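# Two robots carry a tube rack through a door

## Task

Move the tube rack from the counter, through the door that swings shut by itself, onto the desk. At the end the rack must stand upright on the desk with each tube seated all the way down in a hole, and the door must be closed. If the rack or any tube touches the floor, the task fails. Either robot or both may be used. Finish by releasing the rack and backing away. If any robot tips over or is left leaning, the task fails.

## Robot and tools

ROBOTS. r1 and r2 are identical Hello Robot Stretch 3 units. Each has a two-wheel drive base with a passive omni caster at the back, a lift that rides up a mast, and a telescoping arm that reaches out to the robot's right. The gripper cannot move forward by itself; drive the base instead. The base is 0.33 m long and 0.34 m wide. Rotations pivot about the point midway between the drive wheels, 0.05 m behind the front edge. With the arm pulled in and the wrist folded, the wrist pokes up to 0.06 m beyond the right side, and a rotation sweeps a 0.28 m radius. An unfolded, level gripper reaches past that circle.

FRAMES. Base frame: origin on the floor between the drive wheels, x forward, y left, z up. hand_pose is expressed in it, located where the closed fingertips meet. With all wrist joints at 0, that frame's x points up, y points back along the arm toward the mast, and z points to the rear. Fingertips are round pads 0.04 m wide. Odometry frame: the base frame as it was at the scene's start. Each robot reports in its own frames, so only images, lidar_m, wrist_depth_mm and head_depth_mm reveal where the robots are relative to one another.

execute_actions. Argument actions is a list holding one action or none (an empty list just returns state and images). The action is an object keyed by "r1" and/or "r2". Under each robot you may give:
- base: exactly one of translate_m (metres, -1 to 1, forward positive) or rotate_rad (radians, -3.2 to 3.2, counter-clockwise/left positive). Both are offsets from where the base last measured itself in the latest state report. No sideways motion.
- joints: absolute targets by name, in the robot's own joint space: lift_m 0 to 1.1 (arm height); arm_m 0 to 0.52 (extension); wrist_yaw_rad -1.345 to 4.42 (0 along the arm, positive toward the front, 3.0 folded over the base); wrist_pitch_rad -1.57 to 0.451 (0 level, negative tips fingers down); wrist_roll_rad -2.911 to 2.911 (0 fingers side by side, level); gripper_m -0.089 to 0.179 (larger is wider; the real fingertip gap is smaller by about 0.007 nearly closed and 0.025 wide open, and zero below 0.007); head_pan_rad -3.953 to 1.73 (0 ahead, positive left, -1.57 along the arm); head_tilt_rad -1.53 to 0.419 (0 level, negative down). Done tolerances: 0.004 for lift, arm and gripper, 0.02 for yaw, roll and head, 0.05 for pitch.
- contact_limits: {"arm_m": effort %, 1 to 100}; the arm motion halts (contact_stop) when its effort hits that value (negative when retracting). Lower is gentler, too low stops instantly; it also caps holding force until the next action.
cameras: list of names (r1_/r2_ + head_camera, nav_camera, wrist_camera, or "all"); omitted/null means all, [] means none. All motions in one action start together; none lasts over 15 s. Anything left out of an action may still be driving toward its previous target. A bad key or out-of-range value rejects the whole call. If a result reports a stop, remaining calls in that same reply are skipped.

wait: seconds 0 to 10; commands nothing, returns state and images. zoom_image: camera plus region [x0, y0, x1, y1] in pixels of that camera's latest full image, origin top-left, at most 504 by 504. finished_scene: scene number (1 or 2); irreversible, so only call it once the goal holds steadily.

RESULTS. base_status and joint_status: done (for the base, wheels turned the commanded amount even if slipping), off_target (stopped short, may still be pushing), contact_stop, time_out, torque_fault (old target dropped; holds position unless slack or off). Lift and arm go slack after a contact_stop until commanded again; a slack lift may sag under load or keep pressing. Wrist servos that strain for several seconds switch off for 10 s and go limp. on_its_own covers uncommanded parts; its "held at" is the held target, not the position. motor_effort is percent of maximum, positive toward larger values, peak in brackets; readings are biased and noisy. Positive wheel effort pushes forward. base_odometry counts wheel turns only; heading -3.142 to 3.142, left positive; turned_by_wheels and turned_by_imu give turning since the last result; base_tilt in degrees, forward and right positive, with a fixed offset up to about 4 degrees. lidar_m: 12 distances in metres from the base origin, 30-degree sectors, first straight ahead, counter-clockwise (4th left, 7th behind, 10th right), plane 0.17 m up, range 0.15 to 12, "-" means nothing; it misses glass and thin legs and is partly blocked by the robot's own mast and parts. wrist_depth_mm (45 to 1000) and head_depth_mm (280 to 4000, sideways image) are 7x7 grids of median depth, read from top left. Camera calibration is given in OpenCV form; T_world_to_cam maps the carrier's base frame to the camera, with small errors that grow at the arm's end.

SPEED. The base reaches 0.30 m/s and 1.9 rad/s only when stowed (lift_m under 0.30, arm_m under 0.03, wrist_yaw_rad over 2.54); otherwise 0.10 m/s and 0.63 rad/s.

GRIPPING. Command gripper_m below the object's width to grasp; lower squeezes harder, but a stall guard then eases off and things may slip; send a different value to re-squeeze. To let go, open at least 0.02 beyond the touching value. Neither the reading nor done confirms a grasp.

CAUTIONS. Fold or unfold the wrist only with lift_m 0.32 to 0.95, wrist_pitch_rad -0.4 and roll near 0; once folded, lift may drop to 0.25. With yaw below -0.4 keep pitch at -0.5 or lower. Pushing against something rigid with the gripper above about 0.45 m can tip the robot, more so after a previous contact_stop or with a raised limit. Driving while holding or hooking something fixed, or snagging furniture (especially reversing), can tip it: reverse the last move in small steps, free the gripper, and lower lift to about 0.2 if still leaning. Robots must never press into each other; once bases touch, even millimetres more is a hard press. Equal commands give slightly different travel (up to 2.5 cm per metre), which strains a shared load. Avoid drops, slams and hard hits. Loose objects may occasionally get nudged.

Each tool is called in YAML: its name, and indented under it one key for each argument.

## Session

execute_actions:
  actions: []

Scene clock: 0.00 s.
r1.base_odometry: x=+0.000 y=+0.000 heading=+0.000 (m, m, rad; r1's odometry frame)
r1.turned_by_wheels: +0.000 (rad since the last result)
r1.turned_by_imu: +0.000 (rad since the last result)
r1.base_tilt: forward=-2.5 right=-0.9 (deg)
r1.lidar_m: 2.37 1.56 1.26 0.84 0.79 0.79 0.86 0.80 0.81 1.03 1.82 1.86
r1.head_depth_mm: 1710 2024 2045 2021 2019 2029 2003 / 1704 2237 2266 2252 2252 2243 2186 / 1692 2436 2550 2529 2551 2495 2313 / 1687 2470 2913 2937 2937 2896 2347 / 1666 2410 3463 3371 3366 3307 2340 / 1675 2405 3271 3207 2789 2460 2386 / 1648 2256 3039 2987 2819 2271 2246
r1.base_status: not commanded
r1.joint_positions: lift_m=+0.514 arm_m=+0.003 wrist_yaw_rad=+3.055 wrist_pitch_rad=-0.431 wrist_roll_rad=-0.015 gripper_m=+0.037 head_pan_rad=-0.018 head_tilt_rad=-0.011
r1.joint_status: not commanded
r1.motor_effort: left_wheel=-1 right_wheel=+0 lift_m=+28 arm_m=+1 wrist_yaw_rad=+0 wrist_pitch_rad=+7 wrist_roll_rad=+0 gripper_m=-1 head_pan_rad=+0 head_tilt_rad=+3 (%)
r1.hand_pose: x=-0.0019 y=+0.0742 z=+0.5236 quat_wxyz=(+0.181, +0.691, +0.123, +0.689) (m; r1's base frame)
r1.wrist_depth_mm: 618 - 847 - - - - / 644 - 909 - - - - / 666 751 967 - - - - / 701 797 - - - - - / 744 859 - 971 - 924 952 / 774 809 - 808 825 798 807 / 720 711 - 696 694 684 684
r2.base_odometry: x=+0.000 y=+0.000 heading=+0.000 (m, m, rad; r2's odometry frame)
r2.turned_by_wheels: +0.000 (rad since the last result)
r2.turned_by_imu: +0.000 (rad since the last result)
r2.base_tilt: forward=+2.8 right=+1.1 (deg)
r2.lidar_m: 1.56 2.17 1.76 1.74 0.91 0.75 0.74 0.82 0.89 0.88 0.96 1.50
r2.head_depth_mm: 2042 2171 2184 2202 2229 1553 1901 / 2050 2208 2242 2241 2292 2299 1748 / 2046 2227 2265 2291 2303 2331 1984 / 2024 2285 2308 2333 2367 2385 1993 / 2020 2327 2350 2371 2395 2427 2026 / 2012 2370 2378 2423 2463 2497 2016 / 1991 2401 2450 2490 2500 2528 2023
r2.base_status: not commanded
r2.joint_positions: lift_m=+0.551 arm_m=+0.002 wrist_yaw_rad=+3.133 wrist_pitch_rad=-0.567 wrist_roll_rad=+0.014 gripper_m=+0.037 head_pan_rad=-0.001 head_tilt_rad=+0.001
r2.joint_status: not commanded
r2.motor_effort: left_wheel=-1 right_wheel=+0 lift_m=+28 arm_m=+0 wrist_yaw_rad=+0 wrist_pitch_rad=+6 wrist_roll_rad=+0 gripper_m=-1 head_pan_rad=+0 head_tilt_rad=+1 (%)
r2.hand_pose: x=-0.0195 y=+0.0557 z=+0.5319 quat_wxyz=(+0.202, +0.684, +0.194, +0.674) (m; r2's base frame)
r2.wrist_depth_mm: 714 985 - - - - - / 727 - - - - - - / 746 - - - - - - / 822 935 943 944 946 950 973 / 793 823 819 828 840 813 818 / 714 715 711 706 725 724 723 / 637 631 - - 639 639 645
pictures: r1_head_camera (sideways: a quarter turn clockwise sets it upright), r1_nav_camera (sideways: a quarter turn counterclockwise sets it upright), r1_wrist_camera, r2_head_camera (sideways: a quarter turn clockwise sets it upright), r2_nav_camera (sideways: a quarter turn counterclockwise sets it upright), r2_wrist_camera
camera_calibration (this result's frames):
r1_head_camera: T_world_to_cam=[[0.0381171, 0.0407949, -0.99844, 1.32104], [0.0657371, 0.9969, 0.0432416, -0.0555633], [0.997109, -0.0672828, 0.0353172, -0.0991823], [0, 0, 0, 1]] pos_world=[0.052194, -0.00517382, 1.32488]
r1_nav_camera: T_world_to_cam=[[0.00564655, 0.00185646, 0.999982, -1.2644], [0.00499135, -0.999986, 0.00182829, 0.0500343], [0.999972, 0.00498094, -0.00565574, -0.0440172], [0, 0, 0, 1]] pos_world=[0.0509057, 0.0526001, 1.26404]
r1_wrist_camera: T_world_to_cam=[[0.995296, -0.0956057, 0.0156909, 0.00205285], [-0.0412646, -0.564845, -0.824165, 0.508951], [0.0876577, 0.81964, -0.566133, 0.404173], [0, 0, 0, 1]] pos_world=[-0.0164705, -0.043602, 0.648243]
r2_head_camera: T_world_to_cam=[[-0.0281143, 0.00307532, -0.9996, 1.32471], [0.00294525, 0.999991, 0.00299369, 0.000631092], [0.9996, -0.00285991, -0.0281231, -0.0146534], [0, 0, 0, 1]] pos_world=[0.0518889, -0.00474691, 1.32377]
r2_nav_camera: T_world_to_cam=[[-0.0174558, -0.0250457, 0.999534, -1.25496], [0.0452395, -0.998682, -0.0242343, 0.082333], [0.998824, 0.0447953, 0.0185658, -0.0772926], [0, 0, 0, 1]] pos_world=[0.0515707, 0.0542554, 1.25781]
r2_wrist_camera: T_world_to_cam=[[0.999878, -0.01188, -0.0101845, 0.0240231], [-0.015618, -0.717427, -0.696459, 0.435968], [0.000967298, 0.696533, -0.717524, 0.507347], [0, 0, 0, 1]] pos_world=[-0.0177019, -0.0403234, 0.667913]
Images, in order (width x height): r1_head_camera 896x504, r1_nav_camera 672x504, r1_wrist_camera 644x364, r2_head_camera 896x504, r2_nav_camera 672x504, r2_wrist_camera 644x364.

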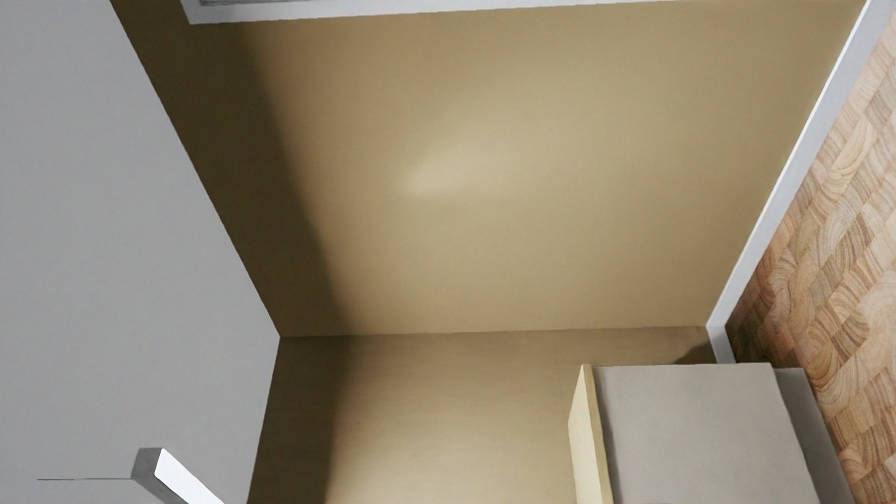

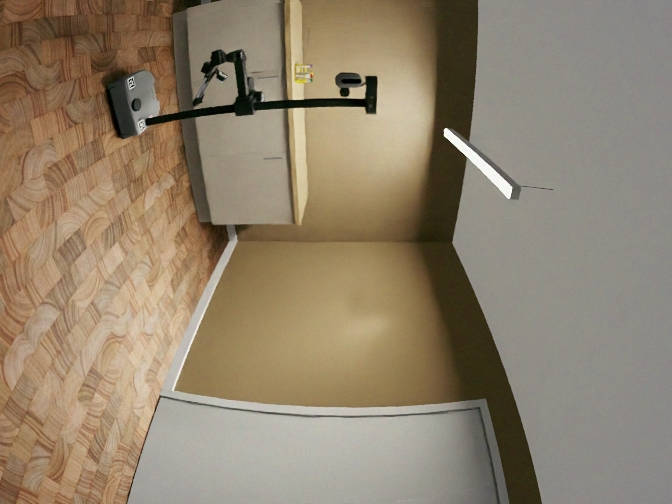

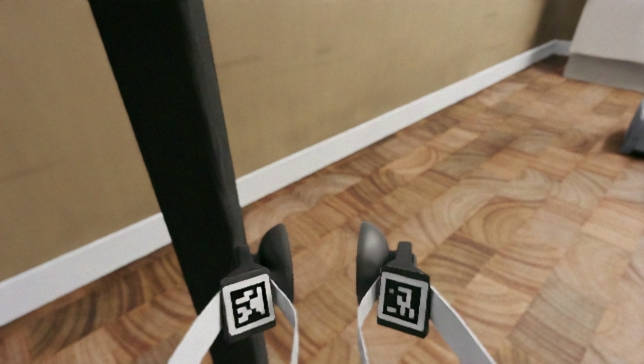

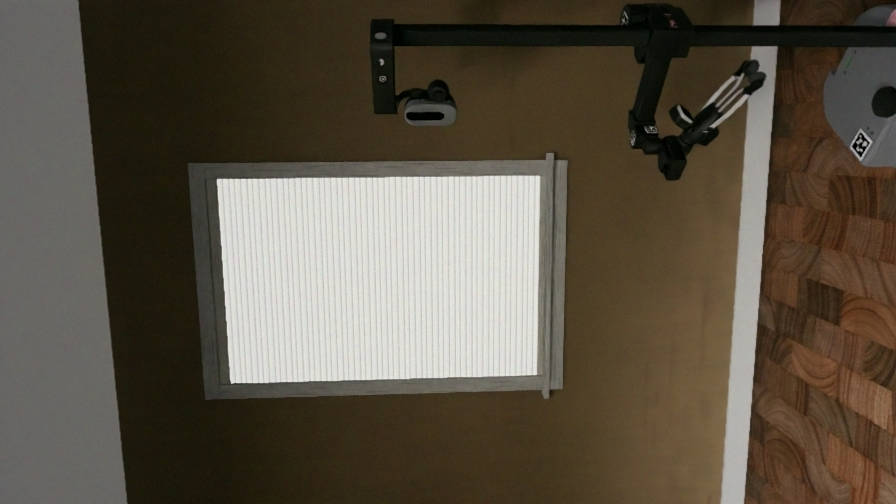

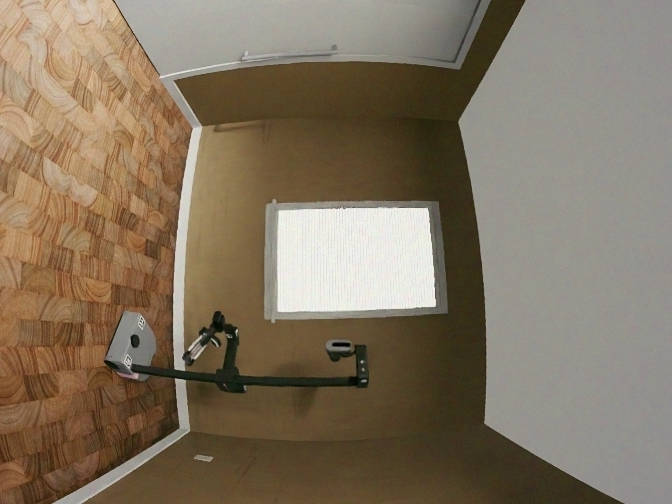

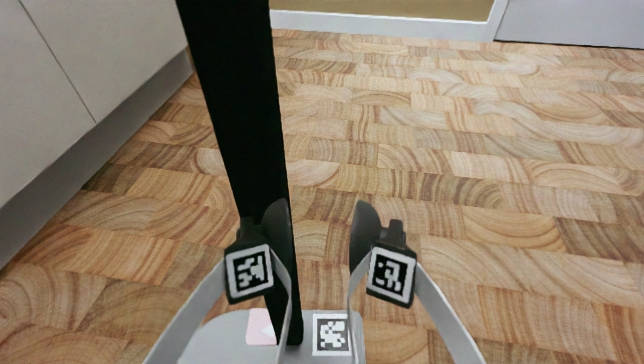

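execute_actions:
  actions:
    - {"r1":{"base":{"rotate_rad":-0.37},"joints":{"lift_m":0.25,"head_tilt_rad":-0.6,"head_pan_rad":-1.2}},"r2":{"base":{"rotate_rad":-1.75},"joints":{"wrist_pitch_rad":-0.4,"lift_m":0.9}}}
  cameras: []

execute_actions:
  actions:
    - {"r1":{"base":{"translate_m":1}},"r2":{"joints":{"wrist_yaw_rad":0}}}
  cameras: []

execute_actions:
  actions:
    - {"r1":{"base":{"translate_m":0.6},"joints":{"lift_m":0.85}},"r2":{"joints":{"lift_m":1.1,"gripper_m":0.179,"arm_m":0.2}}}
  cameras: []

execute_actions:
  actions:
    - {"r1":{"base":{"rotate_rad":-0.56},"joints":{"arm_m":0.45,"wrist_yaw_rad":1.0,"wrist_pitch_rad":0,"gripper_m":0.1}}}
  cameras: ["r1_nav_camera","r1_wrist_camera","r2_wrist_camera"]

Scene clock: 16.13 s.
r1.base_odometry: x=+0.000 y=+0.000 heading=-0.370 (m, m, rad; r1's odometry frame)
r1.turned_by_wheels: -0.370 (rad since the last result)
r1.turned_by_imu: -0.364 (rad since the last result)
r1.base_tilt: forward=-2.4 right=-0.9 (deg)
r1.lidar_m: 1.94 2.38 1.45 1.07 0.80 0.79 0.83 0.82 0.80 0.84 1.19 1.82
r1.head_depth_mm: 767 819 889 944 1048 1152 1205 / 851 915 990 1069 1194 1334 1240 / 944 1027 1130 1254 1390 1467 1234 / 1059 1164 1285 1477 1687 1506 1244 / 1228 1364 1546 1794 1841 1503 1236 / 1438 1628 1886 2139 1904 1505 1250 / 1563 1711 1870 2024 1891 1510 1244
r1.base_status: done
r1.joint_positions: lift_m=+0.250 arm_m=+0.003 wrist_yaw_rad=+3.055 wrist_pitch_rad=-0.432 wrist_roll_rad=-0.015 gripper_m=+0.037 head_pan_rad=-1.193 head_tilt_rad=-0.592
r1.joint_status: all done
r1.motor_effort: left_wheel=+3(10) right_wheel=-2(4) lift_m=+23(26) arm_m=+0(0) wrist_yaw_rad=+0(0) wrist_pitch_rad=+8(7) wrist_roll_rad=+0(0) gripper_m=+0(1) head_pan_rad=-4(50) head_tilt_rad=-4(35) (%)
r1.hand_pose: x=-0.0019 y=+0.0741 z=+0.2598 quat_wxyz=(+0.181, +0.691, +0.123, +0.689) (m; r1's base frame)
r1.wrist_depth_mm: 669 - - - - - - / 716 - - - - - - / 710 812 910 886 866 871 879 / 683 708 710 707 681 692 690 / 578 574 - 567 587 556 557 / 488 501 - - 494 477 475 / - - - - 404 413 410
r2.base_odometry: x=+0.000 y=+0.000 heading=-1.750 (m, m, rad; r2's odometry frame)
r2.turned_by_wheels: -1.750 (rad since the last result)
r2.turned_by_imu: -1.746 (rad since the last result)
r2.base_tilt: forward=+2.8 right=+1.2 (deg)
r2.lidar_m: 0.88 0.91 1.22 1.51 2.47 1.82 1.74 1.06 0.77 0.74 0.77 0.92
r2.head_depth_mm: 805 809 823 830 841 847 857 / 802 812 818 826 837 845 858 / 801 808 817 827 836 845 856 / 802 808 818 827 834 844 854 / 799 807 814 825 834 846 852 / 796 808 814 824 834 842 849 / 797 805 812 824 831 839 850
r2.base_status: done
r2.joint_positions: lift_m=+0.900 arm_m=+0.002 wrist_yaw_rad=+3.133 wrist_pitch_rad=-0.417 wrist_roll_rad=+0.014 gripper_m=+0.037 head_pan_rad=-0.001 head_tilt_rad=+0.001
r2.joint_status: all done
r2.motor_effort: left_wheel=+3(8) right_wheel=-4(7) lift_m=+35(35) arm_m=+0(1) wrist_yaw_rad=-1(0) wrist_pitch_rad=+8(7) wrist_roll_rad=+0(0) gripper_m=-1(2) head_pan_rad=+0(0) head_tilt_rad=+1(1) (%)
r2.hand_pose: x=-0.0194 y=+0.0771 z=+0.9126 quat_wxyz=(+0.151, +0.697, +0.143, +0.687) (m; r2's base frame)
r2.wrist_depth_mm: - - - - - - - / - - - - - - - / - - - - - - - / - - - - - - - / - - - - - - - / - - - - - - - / - - - - - - -
pictures: none
No camera images: the call's "cameras" was empty. Leave "cameras" out to get every camera's image.

Scene clock: 21.17 s.
r1.base_odometry: x=+0.932 y=-0.361 heading=-0.370 (m, m, rad; r1's odometry frame)
r1.turned_by_wheels: +0.000 (rad since the last result)
r1.turned_by_imu: +0.007 (rad since the last result)
r1.base_tilt: forward=-2.4 right=-1.0 (deg)
r1.lidar_m: 1.05 1.50 1.78 1.12 1.66 1.62 1.71 1.37 1.34 1.34 1.02 1.00
r1.head_depth_mm: 1299 1412 1538 1638 1753 1504 1247 / 1214 1360 1561 1784 1896 1504 1249 / 1130 1236 1395 1583 1769 1518 1246 / 1033 1135 1263 1425 1618 1498 1247 / 959 1047 1142 1279 1436 1505 1247 / 881 942 1047 1169 1297 1409 1244 / 838 907 985 1083 1194 1330 1246
r1.base_status: done
r1.joint_positions: lift_m=+0.250 arm_m=+0.003 wrist_yaw_rad=+3.055 wrist_pitch_rad=-0.432 wrist_roll_rad=-0.015 gripper_m=+0.037 head_pan_rad=-1.193 head_tilt_rad=-0.593
r1.joint_status: not commanded
r1.motor_effort: left_wheel=+3(14) right_wheel=-2(4) lift_m=+23(23) arm_m=+1(0) wrist_yaw_rad=+0(0) wrist_pitch_rad=+7(7) wrist_roll_rad=+1(0) gripper_m=+0(1) head_pan_rad=-5(5) head_tilt_rad=-4(5) (%)
r1.hand_pose: x=-0.0019 y=+0.0741 z=+0.2598 quat_wxyz=(+0.181, +0.691, +0.123, +0.689) (m; r1's base frame)
r1.wrist_depth_mm: - - - - - - - / - - - - - - - / 914 899 893 897 889 883 881 / 718 707 698 712 680 695 671 / 582 578 - 563 574 561 561 / 491 501 - - 487 473 478 / - - - - 403 410 412
r2.base_odometry: x=+0.000 y=+0.000 heading=-1.750 (m, m, rad; r2's odometry frame)
r2.turned_by_wheels: +0.000 (rad since the last result)
r2.turned_by_imu: +0.001 (rad since the last result)
r2.base_tilt: forward=+2.9 right=+1.2 (deg)
r2.lidar_m: 0.88 0.90 1.22 2.40 1.26 1.82 1.75 1.06 0.77 0.74 0.77 0.92
r2.head_depth_mm: 805 814 823 830 838 849 859 / 802 811 822 828 837 848 856 / 801 812 820 828 837 845 855 / 801 807 818 828 837 846 853 / 799 807 815 825 835 845 854 / 797 806 814 822 834 841 852 / 796 805 813 822 831 840 851
r2.base_status: not commanded
r2.joint_positions: lift_m=+0.900 arm_m=+0.002 wrist_yaw_rad=+0.003 wrist_pitch_rad=-0.417 wrist_roll_rad=+0.014 gripper_m=+0.037 head_pan_rad=-0.001 head_tilt_rad=+0.001
r2.joint_status: all done
r2.motor_effort: left_wheel=+3(3) right_wheel=-3(4) lift_m=+35(35) arm_m=+0(0) wrist_yaw_rad=-3(3) wrist_pitch_rad=+8(8) wrist_roll_rad=+0(0) gripper_m=+0(0) head_pan_rad=-1(1) head_tilt_rad=+1(1) (%)
r2.hand_pose: x=-0.0209 y=-0.3719 z=+0.9126 quat_wxyz=(+0.687, +0.147, -0.696, -0.147) (m; r2's base frame)
r2.wrist_depth_mm: 567 564 573 522 594 596 594 / 499 505 498 481 473 477 469 / 560 558 553 550 555 554 545 / 627 624 631 628 628 631 620 / 716 717 718 709 697 707 704 / 1000 850 867 845 857 841 818 / - - - - - - -
pictures: none
No camera images: the call's "cameras" was empty. Leave "cameras" out to get every camera's image.

Scene clock: 27.73 s.
r1.base_odometry: x=+1.492 y=-0.578 heading=-0.370 (m, m, rad; r1's odometry frame)
r1.turned_by_wheels: +0.000 (rad since the last result)
r1.turned_by_imu: +0.005 (rad since the last result)
r1.base_tilt: forward=-2.5 right=-1.0 (deg)
r1.lidar_m: 0.51 0.75 1.46 1.54 2.18 2.12 2.24 1.71 1.61 0.67 0.51 0.50
r1.head_depth_mm: 633 719 825 967 1179 1421 1240 / 578 644 733 850 1005 1233 1281 / 529 585 658 747 870 1037 1197 / 489 536 598 669 763 894 1066 / 454 495 545 606 683 779 912 / 424 460 502 554 613 695 798 / 396 428 465 510 563 629 711
r1.base_status: done
r1.joint_positions: lift_m=+0.850 arm_m=+0.003 wrist_yaw_rad=+3.055 wrist_pitch_rad=-0.432 wrist_roll_rad=-0.015 gripper_m=+0.037 head_pan_rad=-1.193 head_tilt_rad=-0.593
r1.joint_status: all done
r1.motor_effort: left_wheel=+3(14) right_wheel=-1(4) lift_m=+32(35) arm_m=+0(1) wrist_yaw_rad=+0(0) wrist_pitch_rad=+8(8) wrist_roll_rad=+0(0) gripper_m=+0(1) head_pan_rad=-4(4) head_tilt_rad=-4(3) (%)
r1.hand_pose: x=-0.0019 y=+0.0741 z=+0.8593 quat_wxyz=(+0.181, +0.691, +0.123, +0.689) (m; r1's base frame)
r1.wrist_depth_mm: - - - - - - - / - - - - - - - / - - - - - - - / - - - - - - - / - - - - - - - / - - - - - - - / - - - - - - -
r2.base_odometry: x=+0.000 y=+0.000 heading=-1.750 (m, m, rad; r2's odometry frame)
r2.turned_by_wheels: +0.000 (rad since the last result)
r2.turned_by_imu: +0.001 (rad since the last result)
r2.base_tilt: forward=+2.8 right=+1.3 (deg)
r2.lidar_m: 0.88 0.90 1.22 2.40 2.47 1.28 1.75 1.07 0.77 0.74 0.77 0.92
r2.head_depth_mm: 803 812 821 828 839 849 858 / 803 812 818 829 838 847 856 / 802 810 819 827 835 845 854 / 801 807 818 826 834 844 854 / 797 808 814 825 835 844 853 / 799 806 814 823 834 838 852 / 796 802 813 823 831 839 849
r2.base_status: not commanded
r2.joint_positions: lift_m=+1.100 arm_m=+0.200 wrist_yaw_rad=+0.001 wrist_pitch_rad=-0.417 wrist_roll_rad=+0.014 gripper_m=+0.179 head_pan_rad=-0.001 head_tilt_rad=+0.001
r2.joint_status: all done
r2.motor_effort: left_wheel=+2(2) right_wheel=-4(4) lift_m=+34(35) arm_m=+3(1) wrist_yaw_rad=-1(3) wrist_pitch_rad=+8(8) wrist_roll_rad=+0(0) gripper_m=+0(83) head_pan_rad=-1(0) head_tilt_rad=+1(1) (%)
r2.hand_pose: x=-0.0212 y=-0.5692 z=+1.1126 quat_wxyz=(+0.687, +0.146, -0.696, -0.147) (m; r2's base frame)
r2.wrist_depth_mm: 853 851 845 847 872 863 882 / 923 917 905 901 920 929 947 / 677 682 673 658 689 699 697 / 533 528 514 515 538 540 542 / 438 445 437 441 441 467 446 / 484 495 497 499 491 498 491 / 631 596 605 598 599 592 612
pictures: none
No camera images: the call's "cameras" was empty. Leave "cameras" out to get every camera's image.

Scene clock: 32.20 s.
r1.base_odometry: x=+1.492 y=-0.578 heading=-0.929 (m, m, rad; r1's odometry frame)
r1.turned_by_wheels: -0.560 (rad since the last result)
r1.turned_by_imu: -0.553 (rad since the last result)
r1.base_tilt: forward=-2.6 right=-0.9 (deg)
r1.lidar_m: 0.50 0.51 0.72 1.45 1.52 1.30 2.12 2.21 1.72 1.67 0.69 0.52
r1.head_depth_mm: 1327 1450 1608 1722 1889 1504 1248 / 1367 1512 1649 1908 1904 1503 1251 / 1423 1551 1731 1963 1900 1499 1253 / 1165 1288 1422 1576 1718 1501 1243 / 917 994 990 1112 1269 1393 1248 / 743 809 866 922 995 1082 1164 / 646 684 718 764 809 862 927
r1.base_status: done
r1.joint_positions: lift_m=+0.850 arm_m=+0.450 wrist_yaw_rad=+1.000 wrist_pitch_rad=-0.022 wrist_roll_rad=-0.015 gripper_m=+0.100 head_pan_rad=-1.193 head_tilt_rad=-0.593
r1.joint_status: all done
r1.motor_effort: left_wheel=+3(11) right_wheel=-2(4) lift_m=+32(33) arm_m=+4(5) wrist_yaw_rad=+0(3) wrist_pitch_rad=+12(13) wrist_roll_rad=+0(0) gripper_m=+0(80) head_pan_rad=-5(5) head_tilt_rad=-3(3) (%)
r1.hand_pose: x=+0.1937 y=-0.7329 z=+0.9588 quat_wxyz=(+0.629, +0.343, -0.612, +0.335) (m; r1's base frame)
r1.wrist_depth_mm: 324 359 406 466 566 694 808 / 329 362 408 475 586 718 839 / 337 377 423 486 595 757 855 / 340 380 431 505 620 782 852 / 345 391 448 511 614 815 878 / 351 384 477 529 625 875 872 / 360 387 468 548 665 862 886
r2.base_odometry: x=+0.000 y=+0.000 heading=-1.750 (m, m, rad; r2's odometry frame)
r2.turned_by_wheels: +0.000 (rad since the last result)
r2.turned_by_imu: +0.001 (rad since the last result)
r2.base_tilt: forward=+2.7 right=+1.3 (deg)
r2.lidar_m: 0.88 0.90 1.22 2.40 2.47 1.30 1.74 1.06 0.77 0.74 0.77 0.92
r2.head_depth_mm: 804 813 821 830 838 851 859 / 805 810 819 831 839 848 857 / 802 809 817 826 837 848 856 / 801 809 818 825 837 844 855 / 801 806 814 824 833 842 851 / 797 808 815 822 832 841 851 / 795 803 812 823 832 839 849
r2.base_status: not commanded
r2.joint_positions: lift_m=+1.100 arm_m=+0.200 wrist_yaw_rad=+0.001 wrist_pitch_rad=-0.417 wrist_roll_rad=+0.014 gripper_m=+0.179 head_pan_rad=-0.001 head_tilt_rad=+0.001
r2.joint_status: not commanded
r2.motor_effort: left_wheel=+2(3) right_wheel=-4(4) lift_m=+35(34) arm_m=+3(3) wrist_yaw_rad=-1(2) wrist_pitch_rad=+8(8) wrist_roll_rad=+0(0) gripper_m=-1(1) head_pan_rad=+0(1) head_tilt_rad=+1(1) (%)
r2.hand_pose: x=-0.0212 y=-0.5692 z=+1.1126 quat_wxyz=(+0.687, +0.146, -0.696, -0.147) (m; r2's base frame)
r2.wrist_depth_mm: 862 846 859 853 870 896 881 / 934 921 880 912 918 907 915 / 681 677 695 654 699 698 702 / 534 535 517 506 539 540 538 / 438 444 440 443 441 463 453 / 483 497 497 498 500 493 487 / 620 605 597 601 604 594 615
pictures: r1_nav_camera (sideways: a quarter turn counterclockwise sets it upright), r1_wrist_camera, r2_wrist_camera
camera_calibration (this result's frames):
r1_nav_camera: T_world_to_cam=[[0.206315, -0.514849, 0.832085, -1.04633], [-0.921825, -0.387444, -0.0111636, 0.0725983], [0.328134, -0.764734, -0.554536, 0.674445], [0, 0, 0, 1]] pos_world=[0.0614877, 0.0051972, 1.24545]
r1_wrist_camera: T_world_to_cam=[[-0.552199, -0.833641, 0.0109266, -0.513197], [-0.165408, 0.0967009, -0.981473, 1.0795], [0.81714, -0.543775, -0.191289, -0.20499], [0, 0, 0, 1]] pos_world=[0.0626773, -0.643679, 1.0259]
r2_wrist_camera: T_world_to_cam=[[-0.999944, 0.000517258, -0.0106029, -0.0107088], [0.00875485, 0.605048, -0.796141, 1.25624], [0.00600344, -0.796189, -0.605018, 0.384641], [0, 0, 0, 1]] pos_world=[-0.0240156, -0.453832, 1.23275]
Images, in order (width x height): r1_nav_camera 672x504, r1_wrist_camera 644x364, r2_wrist_camera 644x364.

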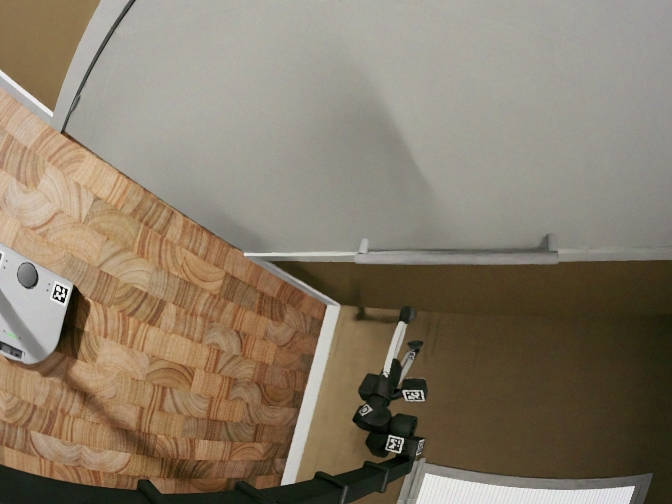

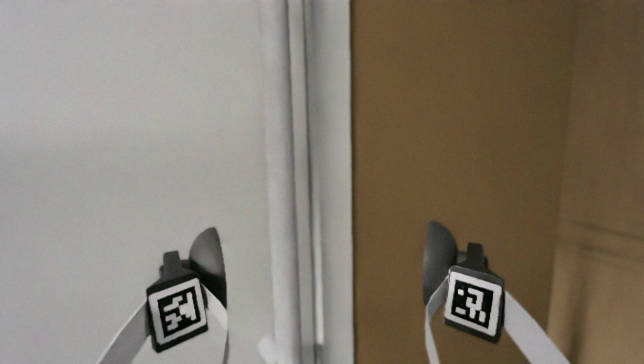

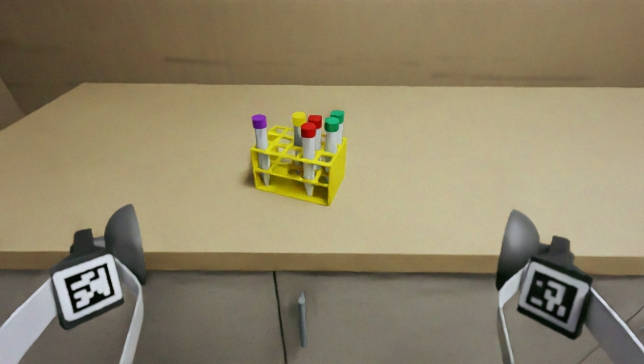

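execute_actions:
  actions:
    - {"r1":{"base":{"translate_m":0.22},"joints":{"arm_m":0.48,"wrist_yaw_rad":0.75}},"r2":{"base":{"rotate_rad":-0.35},"joints":{"lift_m":0.89,"wrist_pitch_rad":-0.15}}}
  cameras: []

execute_actions:
  actions:
    - {"r2":{"base":{"translate_m":0.33},"joints":{"arm_m":0.3}}}
  cameras: ["r1_wrist_camera","r2_wrist_camera"]

Scene clock: 45.87 s.
r1.base_odometry: x=+1.624 y=-0.754 heading=-0.929 (m, m, rad; r1's odometry frame)
r1.turned_by_wheels: +0.000 (rad since the last result)
r1.turned_by_imu: +0.002 (rad since the last result)
r1.base_tilt: forward=-2.3 right=-0.9 (deg)
r1.lidar_m: 0.28 0.29 0.40 1.16 1.51 1.55 2.34 2.34 1.72 0.96 0.39 0.29
r1.head_depth_mm: 1336 1454 1582 1840 1897 1501 1245 / 1317 1475 1630 1919 1914 1503 1249 / 748 824 941 1366 1702 1484 1251 / 628 690 768 861 989 1146 1193 / 494 532 577 629 690 770 861 / 407 433 463 495 533 579 627 / 346 365 385 408 434 462 495
r1.base_status: done
r1.joint_positions: lift_m=+0.850 arm_m=+0.480 wrist_yaw_rad=+0.752 wrist_pitch_rad=-0.022 wrist_roll_rad=-0.015 gripper_m=+0.100 head_pan_rad=-1.193 head_tilt_rad=-0.593
r1.joint_status: all done
r1.motor_effort: left_wheel=+3(10) right_wheel=-2(3) lift_m=+32(33) arm_m=+4(4) wrist_yaw_rad=-2(4) wrist_pitch_rad=+12(12) wrist_roll_rad=+0(0) gripper_m=+0(0) head_pan_rad=-5(5) head_tilt_rad=-3(3) (%)
r1.hand_pose: x=+0.1532 y=-0.8114 z=+0.9588 quat_wxyz=(+0.666, +0.265, -0.649, +0.254) (m; r1's base frame)
r1.wrist_depth_mm: 174 198 224 286 414 654 745 / 177 201 229 291 428 681 745 / 178 204 232 298 438 728 776 / 182 207 239 304 453 754 788 / 184 210 247 313 445 817 798 / 184 206 269 317 449 868 807 / 187 205 264 327 481 880 820
r2.base_odometry: x=+0.000 y=+0.000 heading=-2.100 (m, m, rad; r2's odometry frame)
r2.turned_by_wheels: -0.350 (rad since the last result)
r2.turned_by_imu: -0.348 (rad since the last result)
r2.base_tilt: forward=+2.7 right=+1.2 (deg)
r2.lidar_m: 0.88 0.88 0.96 1.49 2.40 2.17 1.50 1.74 0.91 0.75 0.74 0.82
r2.head_depth_mm: 986 999 1008 1019 1030 1044 1055 / 941 952 960 972 983 992 1004 / 901 908 920 929 936 948 955 / 866 873 878 891 896 907 915 / 830 836 846 853 861 867 875 / 797 804 812 820 825 834 841 / 769 774 781 789 797 804 810
r2.base_status: done
r2.joint_positions: lift_m=+0.890 arm_m=+0.200 wrist_yaw_rad=+0.001 wrist_pitch_rad=-0.170 wrist_roll_rad=+0.014 gripper_m=+0.179 head_pan_rad=-0.001 head_tilt_rad=+0.001
r2.joint_status: all done
r2.motor_effort: left_wheel=+3(8) right_wheel=-3(10) lift_m=+21(32) arm_m=+3(3) wrist_yaw_rad=-1(2) wrist_pitch_rad=+9(8) wrist_roll_rad=+0(0) gripper_m=-1(1) head_pan_rad=+0(0) head_tilt_rad=+1(1) (%)
r2.hand_pose: x=-0.0211 y=-0.5931 z=+0.9620 quat_wxyz=(+0.700, +0.060, -0.709, -0.060) (m; r2's base frame)
r2.wrist_depth_mm: 725 785 865 963 - - - / 353 832 919 - - - - / 350 509 573 578 584 605 602 / 347 351 355 378 424 492 588 / 284 314 363 414 477 531 654 / 312 362 393 448 522 590 795 / 348 382 429 491 583 702 869
pictures: none
No camera images: the call's "cameras" was empty. Leave "cameras" out to get every camera's image.

Scene clock: 50.40 s.
r1.base_odometry: x=+1.624 y=-0.754 heading=-0.929 (m, m, rad; r1's odometry frame)
r1.turned_by_wheels: +0.000 (rad since the last result)
r1.turned_by_imu: +0.001 (rad since the last result)
r1.base_tilt: forward=-2.5 right=-1.0 (deg)
r1.lidar_m: 0.28 0.29 0.40 1.16 1.51 1.88 2.34 2.32 1.72 0.96 0.39 0.29
r1.head_depth_mm: 1338 1458 1586 1855 1862 1501 1246 / 1318 1478 1639 1890 1888 1504 1248 / 751 827 939 1362 1706 1503 1249 / 625 689 765 860 979 1149 1202 / 493 532 577 627 692 768 865 / 407 433 462 496 534 576 632 / 346 365 386 409 434 462 496
r1.base_status: not commanded
r1.joint_positions: lift_m=+0.850 arm_m=+0.480 wrist_yaw_rad=+0.752 wrist_pitch_rad=-0.022 wrist_roll_rad=-0.015 gripper_m=+0.100 head_pan_rad=-1.193 head_tilt_rad=-0.593
r1.joint_status: not commanded
r1.motor_effort: left_wheel=+3(2) right_wheel=-2(2) lift_m=+32(32) arm_m=+4(5) wrist_yaw_rad=-2(2) wrist_pitch_rad=+12(13) wrist_roll_rad=+0(0) gripper_m=+0(0) head_pan_rad=-5(4) head_tilt_rad=-3(3) (%)
r1.hand_pose: x=+0.1532 y=-0.8114 z=+0.9588 quat_wxyz=(+0.666, +0.265, -0.649, +0.254) (m; r1's base frame)
r1.wrist_depth_mm: 175 198 224 287 414 658 749 / 176 201 229 292 425 673 749 / 179 205 233 296 439 709 757 / 182 207 238 304 454 749 782 / 184 209 248 313 438 811 800 / 183 207 268 319 447 895 806 / 185 206 265 329 481 874 838
r2.base_odometry: x=-0.166 y=-0.285 heading=-2.100 (m, m, rad; r2's odometry frame)
r2.turned_by_wheels: +0.000 (rad since the last result)
r2.turned_by_imu: +0.000 (rad since the last result)
r2.base_tilt: forward=+2.9 right=+1.3 (deg)
r2.lidar_m: 0.58 0.57 0.63 0.96 2.52 2.56 1.83 1.53 0.78 0.63 0.63 0.69
r2.head_depth_mm: 627 635 641 648 654 662 669 / 599 605 612 619 625 631 638 / 574 579 584 589 596 602 607 / 548 554 559 565 569 576 582 / 528 532 536 542 547 552 557 / 507 512 516 520 525 529 534 / 489 493 497 500 505 509 513
r2.base_status: done
r2.joint_positions: lift_m=+0.890 arm_m=+0.300 wrist_yaw_rad=+0.001 wrist_pitch_rad=-0.169 wrist_roll_rad=+0.014 gripper_m=+0.179 head_pan_rad=-0.001 head_tilt_rad=+0.001
r2.joint_status: all done
r2.motor_effort: left_wheel=+2(8) right_wheel=-3(7) lift_m=+21(22) arm_m=+3(2) wrist_yaw_rad=-1(1) wrist_pitch_rad=+9(9) wrist_roll_rad=+0(1) gripper_m=+0(1) head_pan_rad=+0(1) head_tilt_rad=+1(1) (%)
r2.hand_pose: x=-0.0211 y=-0.6931 z=+0.9621 quat_wxyz=(+0.700, +0.060, -0.709, -0.060) (m; r2's base frame)
r2.wrist_depth_mm: 565 610 657 735 806 915 - / 594 638 684 753 876 - - / 557 563 459 257 524 601 600 / 345 349 307 287 309 358 367 / 264 259 255 255 257 272 261 / - 198 198 199 200 201 231 / 158 163 164 163 174 211 314
pictures: r1_wrist_camera, r2_wrist_camera
camera_calibration (this result's frames):
r1_wrist_camera: T_world_to_cam=[[-0.739837, -0.672698, 0.0109266, -0.441686], [-0.13663, 0.134324, -0.981473, 1.10652], [0.658767, -0.727623, -0.191289, -0.339525], [0, 0, 0, 1]] pos_world=[0.0480766, -0.6928, 1.0259]
r2_wrist_camera: T_world_to_cam=[[-0.99994, -0.0022761, -0.0107272, -0.0139915], [0.00897926, 0.391599, -0.920092, 1.18267], [0.00629499, -0.920133, -0.391555, -0.0964462], [0, 0, 0, 1]] pos_world=[-0.024003, -0.551906, 1.05025]
Images, in order (width x height): r1_wrist_camera 644x364, r2_wrist_camera 644x364.

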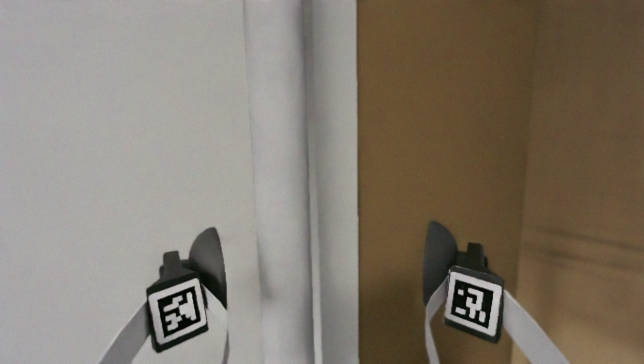

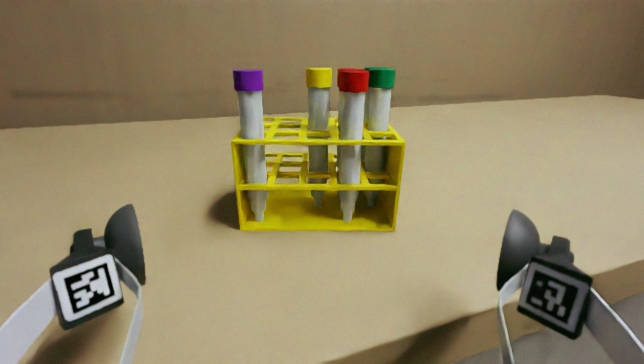

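execute_actions:
  actions:
    - {"r1":{"base":{"translate_m":0.04},"joints":{"arm_m":0.51}},"r2":{"joints":{"arm_m":0.435,"lift_m":0.882}}}
  cameras: ["r1_wrist_camera","r2_wrist_camera"]

execute_actions:
  actions:
    - {"r1":{"joints":{"gripper_m":-0.04}},"r2":{"joints":{"gripper_m":0.08}}}
  cameras: []

execute_actions:
  actions:
    - {"r1":{"base":{"translate_m":-0.2},"joints":{"arm_m":0.49}},"r2":{"joints":{"lift_m":0.95}}}
  cameras: ["r1_wrist_camera","r2_wrist_camera"]

Scene clock: 66.33 s.
r1.base_odometry: x=+1.647 y=-0.786 heading=-0.929 (m, m, rad; r1's odometry frame)
r1.turned_by_wheels: +0.000 (rad since the last result)
r1.turned_by_imu: +0.002 (rad since the last result)
r1.base_tilt: forward=-2.4 right=-0.9 (deg)
r1.lidar_m: 0.24 0.25 0.34 0.99 1.51 1.92 2.39 2.33 1.73 0.88 0.33 0.25
r1.head_depth_mm: 1330 1455 1594 1844 1887 1499 1244 / 1138 1412 1601 1856 1910 1500 1249 / 677 761 838 978 1372 1466 1248 / 527 581 645 726 832 963 1158 / 416 449 486 530 582 649 727 / 344 365 389 418 449 486 530 / 296 308 325 344 365 389 417
r1.base_status: done
r1.joint_positions: lift_m=+0.850 arm_m=+0.510 wrist_yaw_rad=+0.752 wrist_pitch_rad=-0.022 wrist_roll_rad=-0.015 gripper_m=+0.100 head_pan_rad=-1.193 head_tilt_rad=-0.593
r1.joint_status: all done
r1.motor_effort: left_wheel=+3(10) right_wheel=-1(3) lift_m=+32(32) arm_m=+4(5) wrist_yaw_rad=-1(2) wrist_pitch_rad=+12(12) wrist_roll_rad=+0(1) gripper_m=+0(0) head_pan_rad=-5(4) head_tilt_rad=-4(3) (%)
r1.hand_pose: x=+0.1531 y=-0.8415 z=+0.9588 quat_wxyz=(+0.666, +0.265, -0.649, +0.254) (m; r1's base frame)
r1.wrist_depth_mm: 142 162 180 137 338 542 716 / 144 164 188 139 349 553 730 / 146 167 191 142 360 588 755 / 148 169 193 144 369 617 745 / 149 171 196 148 364 657 777 / 151 169 217 151 368 848 796 / 154 168 215 153 389 731 805
r2.base_odometry: x=-0.166 y=-0.285 heading=-2.100 (m, m, rad; r2's odometry frame)
r2.turned_by_wheels: +0.000 (rad since the last result)
r2.turned_by_imu: +0.001 (rad since the last result)
r2.base_tilt: forward=+2.9 right=+1.3 (deg)
r2.lidar_m: 0.58 0.57 0.63 0.96 2.53 2.57 1.86 1.53 0.77 0.63 0.63 0.69
r2.head_depth_mm: 628 634 641 648 653 663 671 / 599 604 611 617 624 631 638 / 573 579 584 590 596 601 608 / 549 554 559 564 570 577 582 / 526 532 537 541 547 552 557 / 507 511 516 521 525 530 535 / 489 492 497 501 505 509 514
r2.base_status: not commanded
r2.joint_positions: lift_m=+0.882 arm_m=+0.435 wrist_yaw_rad=+0.001 wrist_pitch_rad=-0.169 wrist_roll_rad=+0.014 gripper_m=+0.179 head_pan_rad=-0.001 head_tilt_rad=+0.001
r2.joint_status: all done
r2.motor_effort: left_wheel=+2(2) right_wheel=-3(3) lift_m=+22(22) arm_m=+3(4) wrist_yaw_rad=-1(2) wrist_pitch_rad=+9(9) wrist_roll_rad=+0(1) gripper_m=-1(1) head_pan_rad=+0(0) head_tilt_rad=+1(1) (%)
r2.hand_pose: x=-0.0211 y=-0.8282 z=+0.9541 quat_wxyz=(+0.700, +0.060, -0.709, -0.060) (m; r2's base frame)
r2.wrist_depth_mm: 472 506 550 601 672 751 882 / 487 505 586 122 115 826 933 / 497 101 530 130 100 566 564 / 326 283 151 134 126 334 341 / 244 113 156 144 112 117 245 / - 119 129 141 130 125 191 / 147 142 145 150 141 150 150
pictures: r1_wrist_camera, r2_wrist_camera
camera_calibration (this result's frames):
r1_wrist_camera: T_world_to_cam=[[-0.740068, -0.672443, 0.0109267, -0.461705], [-0.136584, 0.134371, -0.981473, 1.11058], [0.658516, -0.72785, -0.191289, -0.361508], [0, 0, 0, 1]] pos_world=[0.0480531, -0.722824, 1.0259]
r2_wrist_camera: T_world_to_cam=[[-0.99994, -0.00226453, -0.0107268, -0.0143783], [0.00898507, 0.391357, -0.920195, 1.22813], [0.00628183, -0.920236, -0.391313, -0.224097], [0, 0, 0, 1]] pos_world=[-0.0240046, -0.686893, 1.04227]
Images, in order (width x height): r1_wrist_camera 644x364, r2_wrist_camera 644x364.

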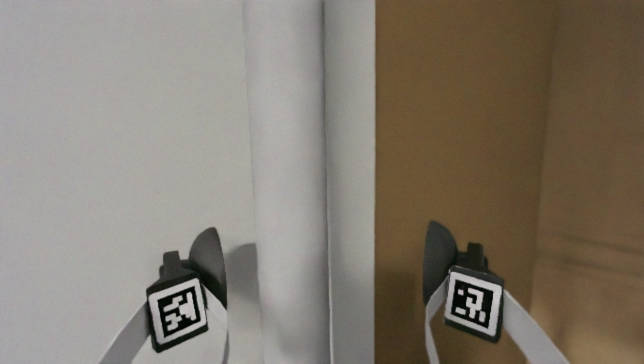

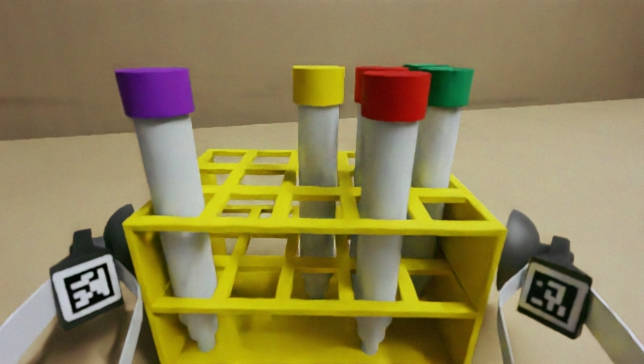

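Scene clock: 68.53 s.
r1.base_odometry: x=+1.648 y=-0.786 heading=-0.929 (m, m, rad; r1's odometry frame)
r1.turned_by_wheels: +0.000 (rad since the last result)
r1.turned_by_imu: +0.001 (rad since the last result)
r1.base_tilt: forward=-2.4 right=-1.0 (deg)
r1.lidar_m: 0.24 0.25 0.34 0.99 1.51 1.91 2.39 2.33 1.73 0.86 0.33 0.25
r1.head_depth_mm: 1338 1451 1568 1837 1896 1506 1244 / 1132 1410 1605 1852 1894 1498 1245 / 674 765 842 960 1375 1443 1244 / 519 571 635 713 816 954 1138 / 410 442 479 523 575 639 721 / 339 361 385 413 444 481 525 / 295 304 322 341 362 387 415
r1.base_status: not commanded
r1.joint_positions: lift_m=+0.850 arm_m=+0.510 wrist_yaw_rad=+0.794 wrist_pitch_rad=-0.022 wrist_roll_rad=-0.015 gripper_m=-0.038 head_pan_rad=-1.193 head_tilt_rad=-0.593
r1.joint_status: all done
r1.on_its_own: wrist_yaw_rad is held at +0.794, not at your +0.750, by its stall guard, which is not easing now
r1.motor_effort: left_wheel=+12(19) right_wheel=-9(14) lift_m=+32(32) arm_m=+3(4) wrist_yaw_rad=+0(28) wrist_pitch_rad=+12(12) wrist_roll_rad=+0(0) gripper_m=-5(100) head_pan_rad=-5(4) head_tilt_rad=-3(3) (%)
r1.hand_pose: x=+0.1610 y=-0.8339 z=+0.9588 quat_wxyz=(+0.660, +0.279, -0.644, +0.268) (m; r1's base frame)
r1.wrist_depth_mm: 135 152 182 125 303 453 716 / 137 155 185 129 313 473 725 / 139 158 189 132 324 492 727 / 141 160 194 135 334 516 757 / 142 162 194 139 361 544 783 / 144 164 188 142 398 575 774 / 147 167 208 146 367 622 808
r2.base_odometry: x=-0.166 y=-0.285 heading=-2.100 (m, m, rad; r2's odometry frame)
r2.turned_by_wheels: +0.000 (rad since the last result)
r2.turned_by_imu: +0.000 (rad since the last result)
r2.base_tilt: forward=+2.8 right=+1.2 (deg)
r2.lidar_m: 0.58 0.57 0.63 0.96 2.52 2.55 1.87 1.52 0.77 0.63 0.63 0.69
r2.head_depth_mm: 628 635 641 649 655 664 670 / 600 604 612 618 625 631 637 / 572 578 584 591 595 601 608 / 549 554 560 565 570 575 582 / 527 532 537 541 548 552 557 / 506 511 516 520 525 529 534 / 488 492 497 501 505 509 514
r2.base_status: not commanded
r2.joint_positions: lift_m=+0.882 arm_m=+0.435 wrist_yaw_rad=+0.001 wrist_pitch_rad=-0.169 wrist_roll_rad=+0.014 gripper_m=+0.084 head_pan_rad=-0.001 head_tilt_rad=+0.001
r2.joint_status: gripper_m off_target (ended at +0.084, target +0.080)
r2.motor_effort: left_wheel=+2(2) right_wheel=-3(4) lift_m=+22(21) arm_m=+3(3) wrist_yaw_rad=-1(1) wrist_pitch_rad=+9(9) wrist_roll_rad=+0(0) gripper_m=-24(98) head_pan_rad=+0(1) head_tilt_rad=+1(1) (%)
r2.hand_pose: x=-0.0211 y=-0.8282 z=+0.9541 quat_wxyz=(+0.700, +0.060, -0.709, -0.060) (m; r2's base frame)
r2.wrist_depth_mm: 464 503 549 609 670 758 877 / 494 520 575 605 129 826 958 / 502 478 481 146 135 557 570 / 326 326 125 147 123 339 340 / 235 224 156 159 145 232 244 / 189 - 142 144 144 - 190 / - 153 149 150 149 155 157
pictures: none
No camera images: the call's "cameras" was empty. Leave "cameras" out to get every camera's image.

Scene clock: 72.10 s.
r1.base_odometry: x=+1.528 y=-0.626 heading=-0.929 (m, m, rad; r1's odometry frame)
r1.turned_by_wheels: +0.000 (rad since the last result)
r1.turned_by_imu: +0.001 (rad since the last result)
r1.base_tilt: forward=-2.4 right=-1.1 (deg)
r1.lidar_m: 0.44 0.44 0.63 1.46 1.52 1.73 2.18 2.28 1.72 1.59 0.61 0.45
r1.head_depth_mm: 1339 1449 1583 1823 1873 1507 1240 / 1385 1508 1647 1886 1889 1498 1238 / 1360 1520 1680 1916 1894 1505 1246 / 1019 1118 1251 1404 1599 1481 1247 / 750 809 905 984 1129 1254 1212 / 662 703 753 806 870 940 1029 / 565 594 626 664 710 752 805
r1.base_status: done
r1.joint_positions: lift_m=+0.850 arm_m=+0.490 wrist_yaw_rad=+0.796 wrist_pitch_rad=-0.020 wrist_roll_rad=-0.015 gripper_m=-0.036 head_pan_rad=-1.193 head_tilt_rad=-0.593
r1.joint_status: all done
r1.on_its_own: wrist_yaw_rad is held at +0.794, not at your +0.750, by its stall guard, which is not easing now
r1.motor_effort: left_wheel=+3(16) right_wheel=-1(20) lift_m=+32(32) arm_m=+0(7) wrist_yaw_rad=-2(33) wrist_pitch_rad=+11(12) wrist_roll_rad=+0(0) gripper_m=-14(26) head_pan_rad=-5(5) head_tilt_rad=-3(3) (%)
r1.hand_pose: x=+0.1613 y=-0.8139 z=+0.9593 quat_wxyz=(+0.660, +0.279, -0.644, +0.269) (m; r1's base frame)
r1.wrist_depth_mm: 296 284 385 494 666 861 738 / 298 314 393 512 661 838 759 / 299 318 402 520 695 884 772 / 299 332 414 532 700 880 782 / 303 337 422 530 760 916 800 / 309 351 424 - 805 959 811 / 315 357 381 570 812 986 819
r2.base_odometry: x=-0.166 y=-0.285 heading=-2.100 (m, m, rad; r2's odometry frame)
r2.turned_by_wheels: +0.000 (rad since the last result)
r2.turned_by_imu: +0.000 (rad since the last result)
r2.base_tilt: forward=+2.7 right=+1.2 (deg)
r2.lidar_m: 0.58 0.57 0.63 0.96 2.52 2.56 1.69 1.53 0.77 0.63 0.63 0.69
r2.head_depth_mm: 627 633 640 649 653 663 670 / 600 604 611 617 626 630 637 / 572 579 584 590 596 603 608 / 549 555 560 565 571 576 581 / 527 532 537 542 547 552 557 / 507 512 515 520 525 528 534 / 489 493 497 501 504 510 513
r2.base_status: not commanded
r2.joint_positions: lift_m=+0.950 arm_m=+0.435 wrist_yaw_rad=+0.001 wrist_pitch_rad=-0.177 wrist_roll_rad=+0.014 gripper_m=+0.096 head_pan_rad=-0.001 head_tilt_rad=+0.001
r2.joint_status: all done
r2.on_its_own: gripper_m is held at +0.095, not at your +0.080, by its stall guard, which is not easing now
r2.motor_effort: left_wheel=+2(2) right_wheel=-4(4) lift_m=+36(36) arm_m=+3(3) wrist_yaw_rad=-2(1) wrist_pitch_rad=+12(12) wrist_roll_rad=+0(0) gripper_m=-21(25) head_pan_rad=+0(0) head_tilt_rad=+1(1) (%)
r2.hand_pose: x=-0.0211 y=-0.8276 z=+1.0196 quat_wxyz=(+0.700, +0.063, -0.709, -0.063) (m; r2's base frame)
r2.wrist_depth_mm: 470 502 553 608 675 761 874 / 486 528 578 619 137 850 959 / 513 556 194 150 142 829 811 / 480 492 127 141 126 508 512 / 352 341 149 160 153 345 363 / 284 - 141 166 144 - 283 / 230 229 152 157 152 234 236
pictures: r1_wrist_camera, r2_wrist_camera
camera_calibration (this result's frames):
r1_wrist_camera: T_world_to_cam=[[-0.709642, -0.704478, 0.0108978, -0.468142], [-0.140955, 0.1268, -0.981862, 1.10345], [0.690319, -0.698307, -0.189282, -0.329733], [0, 0, 0, 1]] pos_world=[0.0509444, -0.699968, 1.02612]
r2_wrist_camera: T_world_to_cam=[[-0.99994, -0.00218077, -0.0107344, -0.0135987], [0.00897663, 0.398454, -0.917144, 1.29094], [0.00627726, -0.917186, -0.39841, -0.188245], [0, 0, 0, 1]] pos_world=[-0.0240045, -0.687064, 1.10883]
Images, in order (width x height): r1_wrist_camera 644x364, r2_wrist_camera 644x364.

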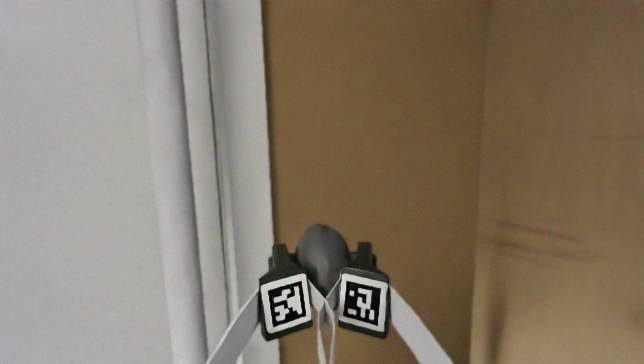

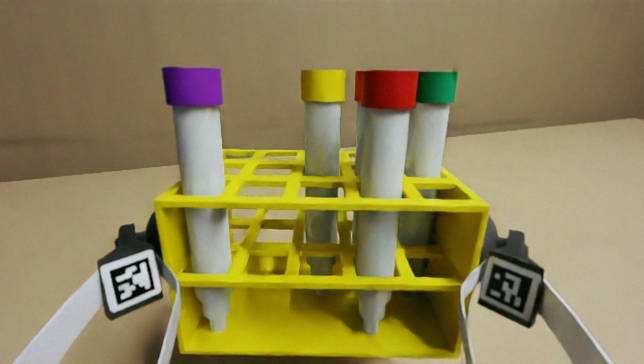

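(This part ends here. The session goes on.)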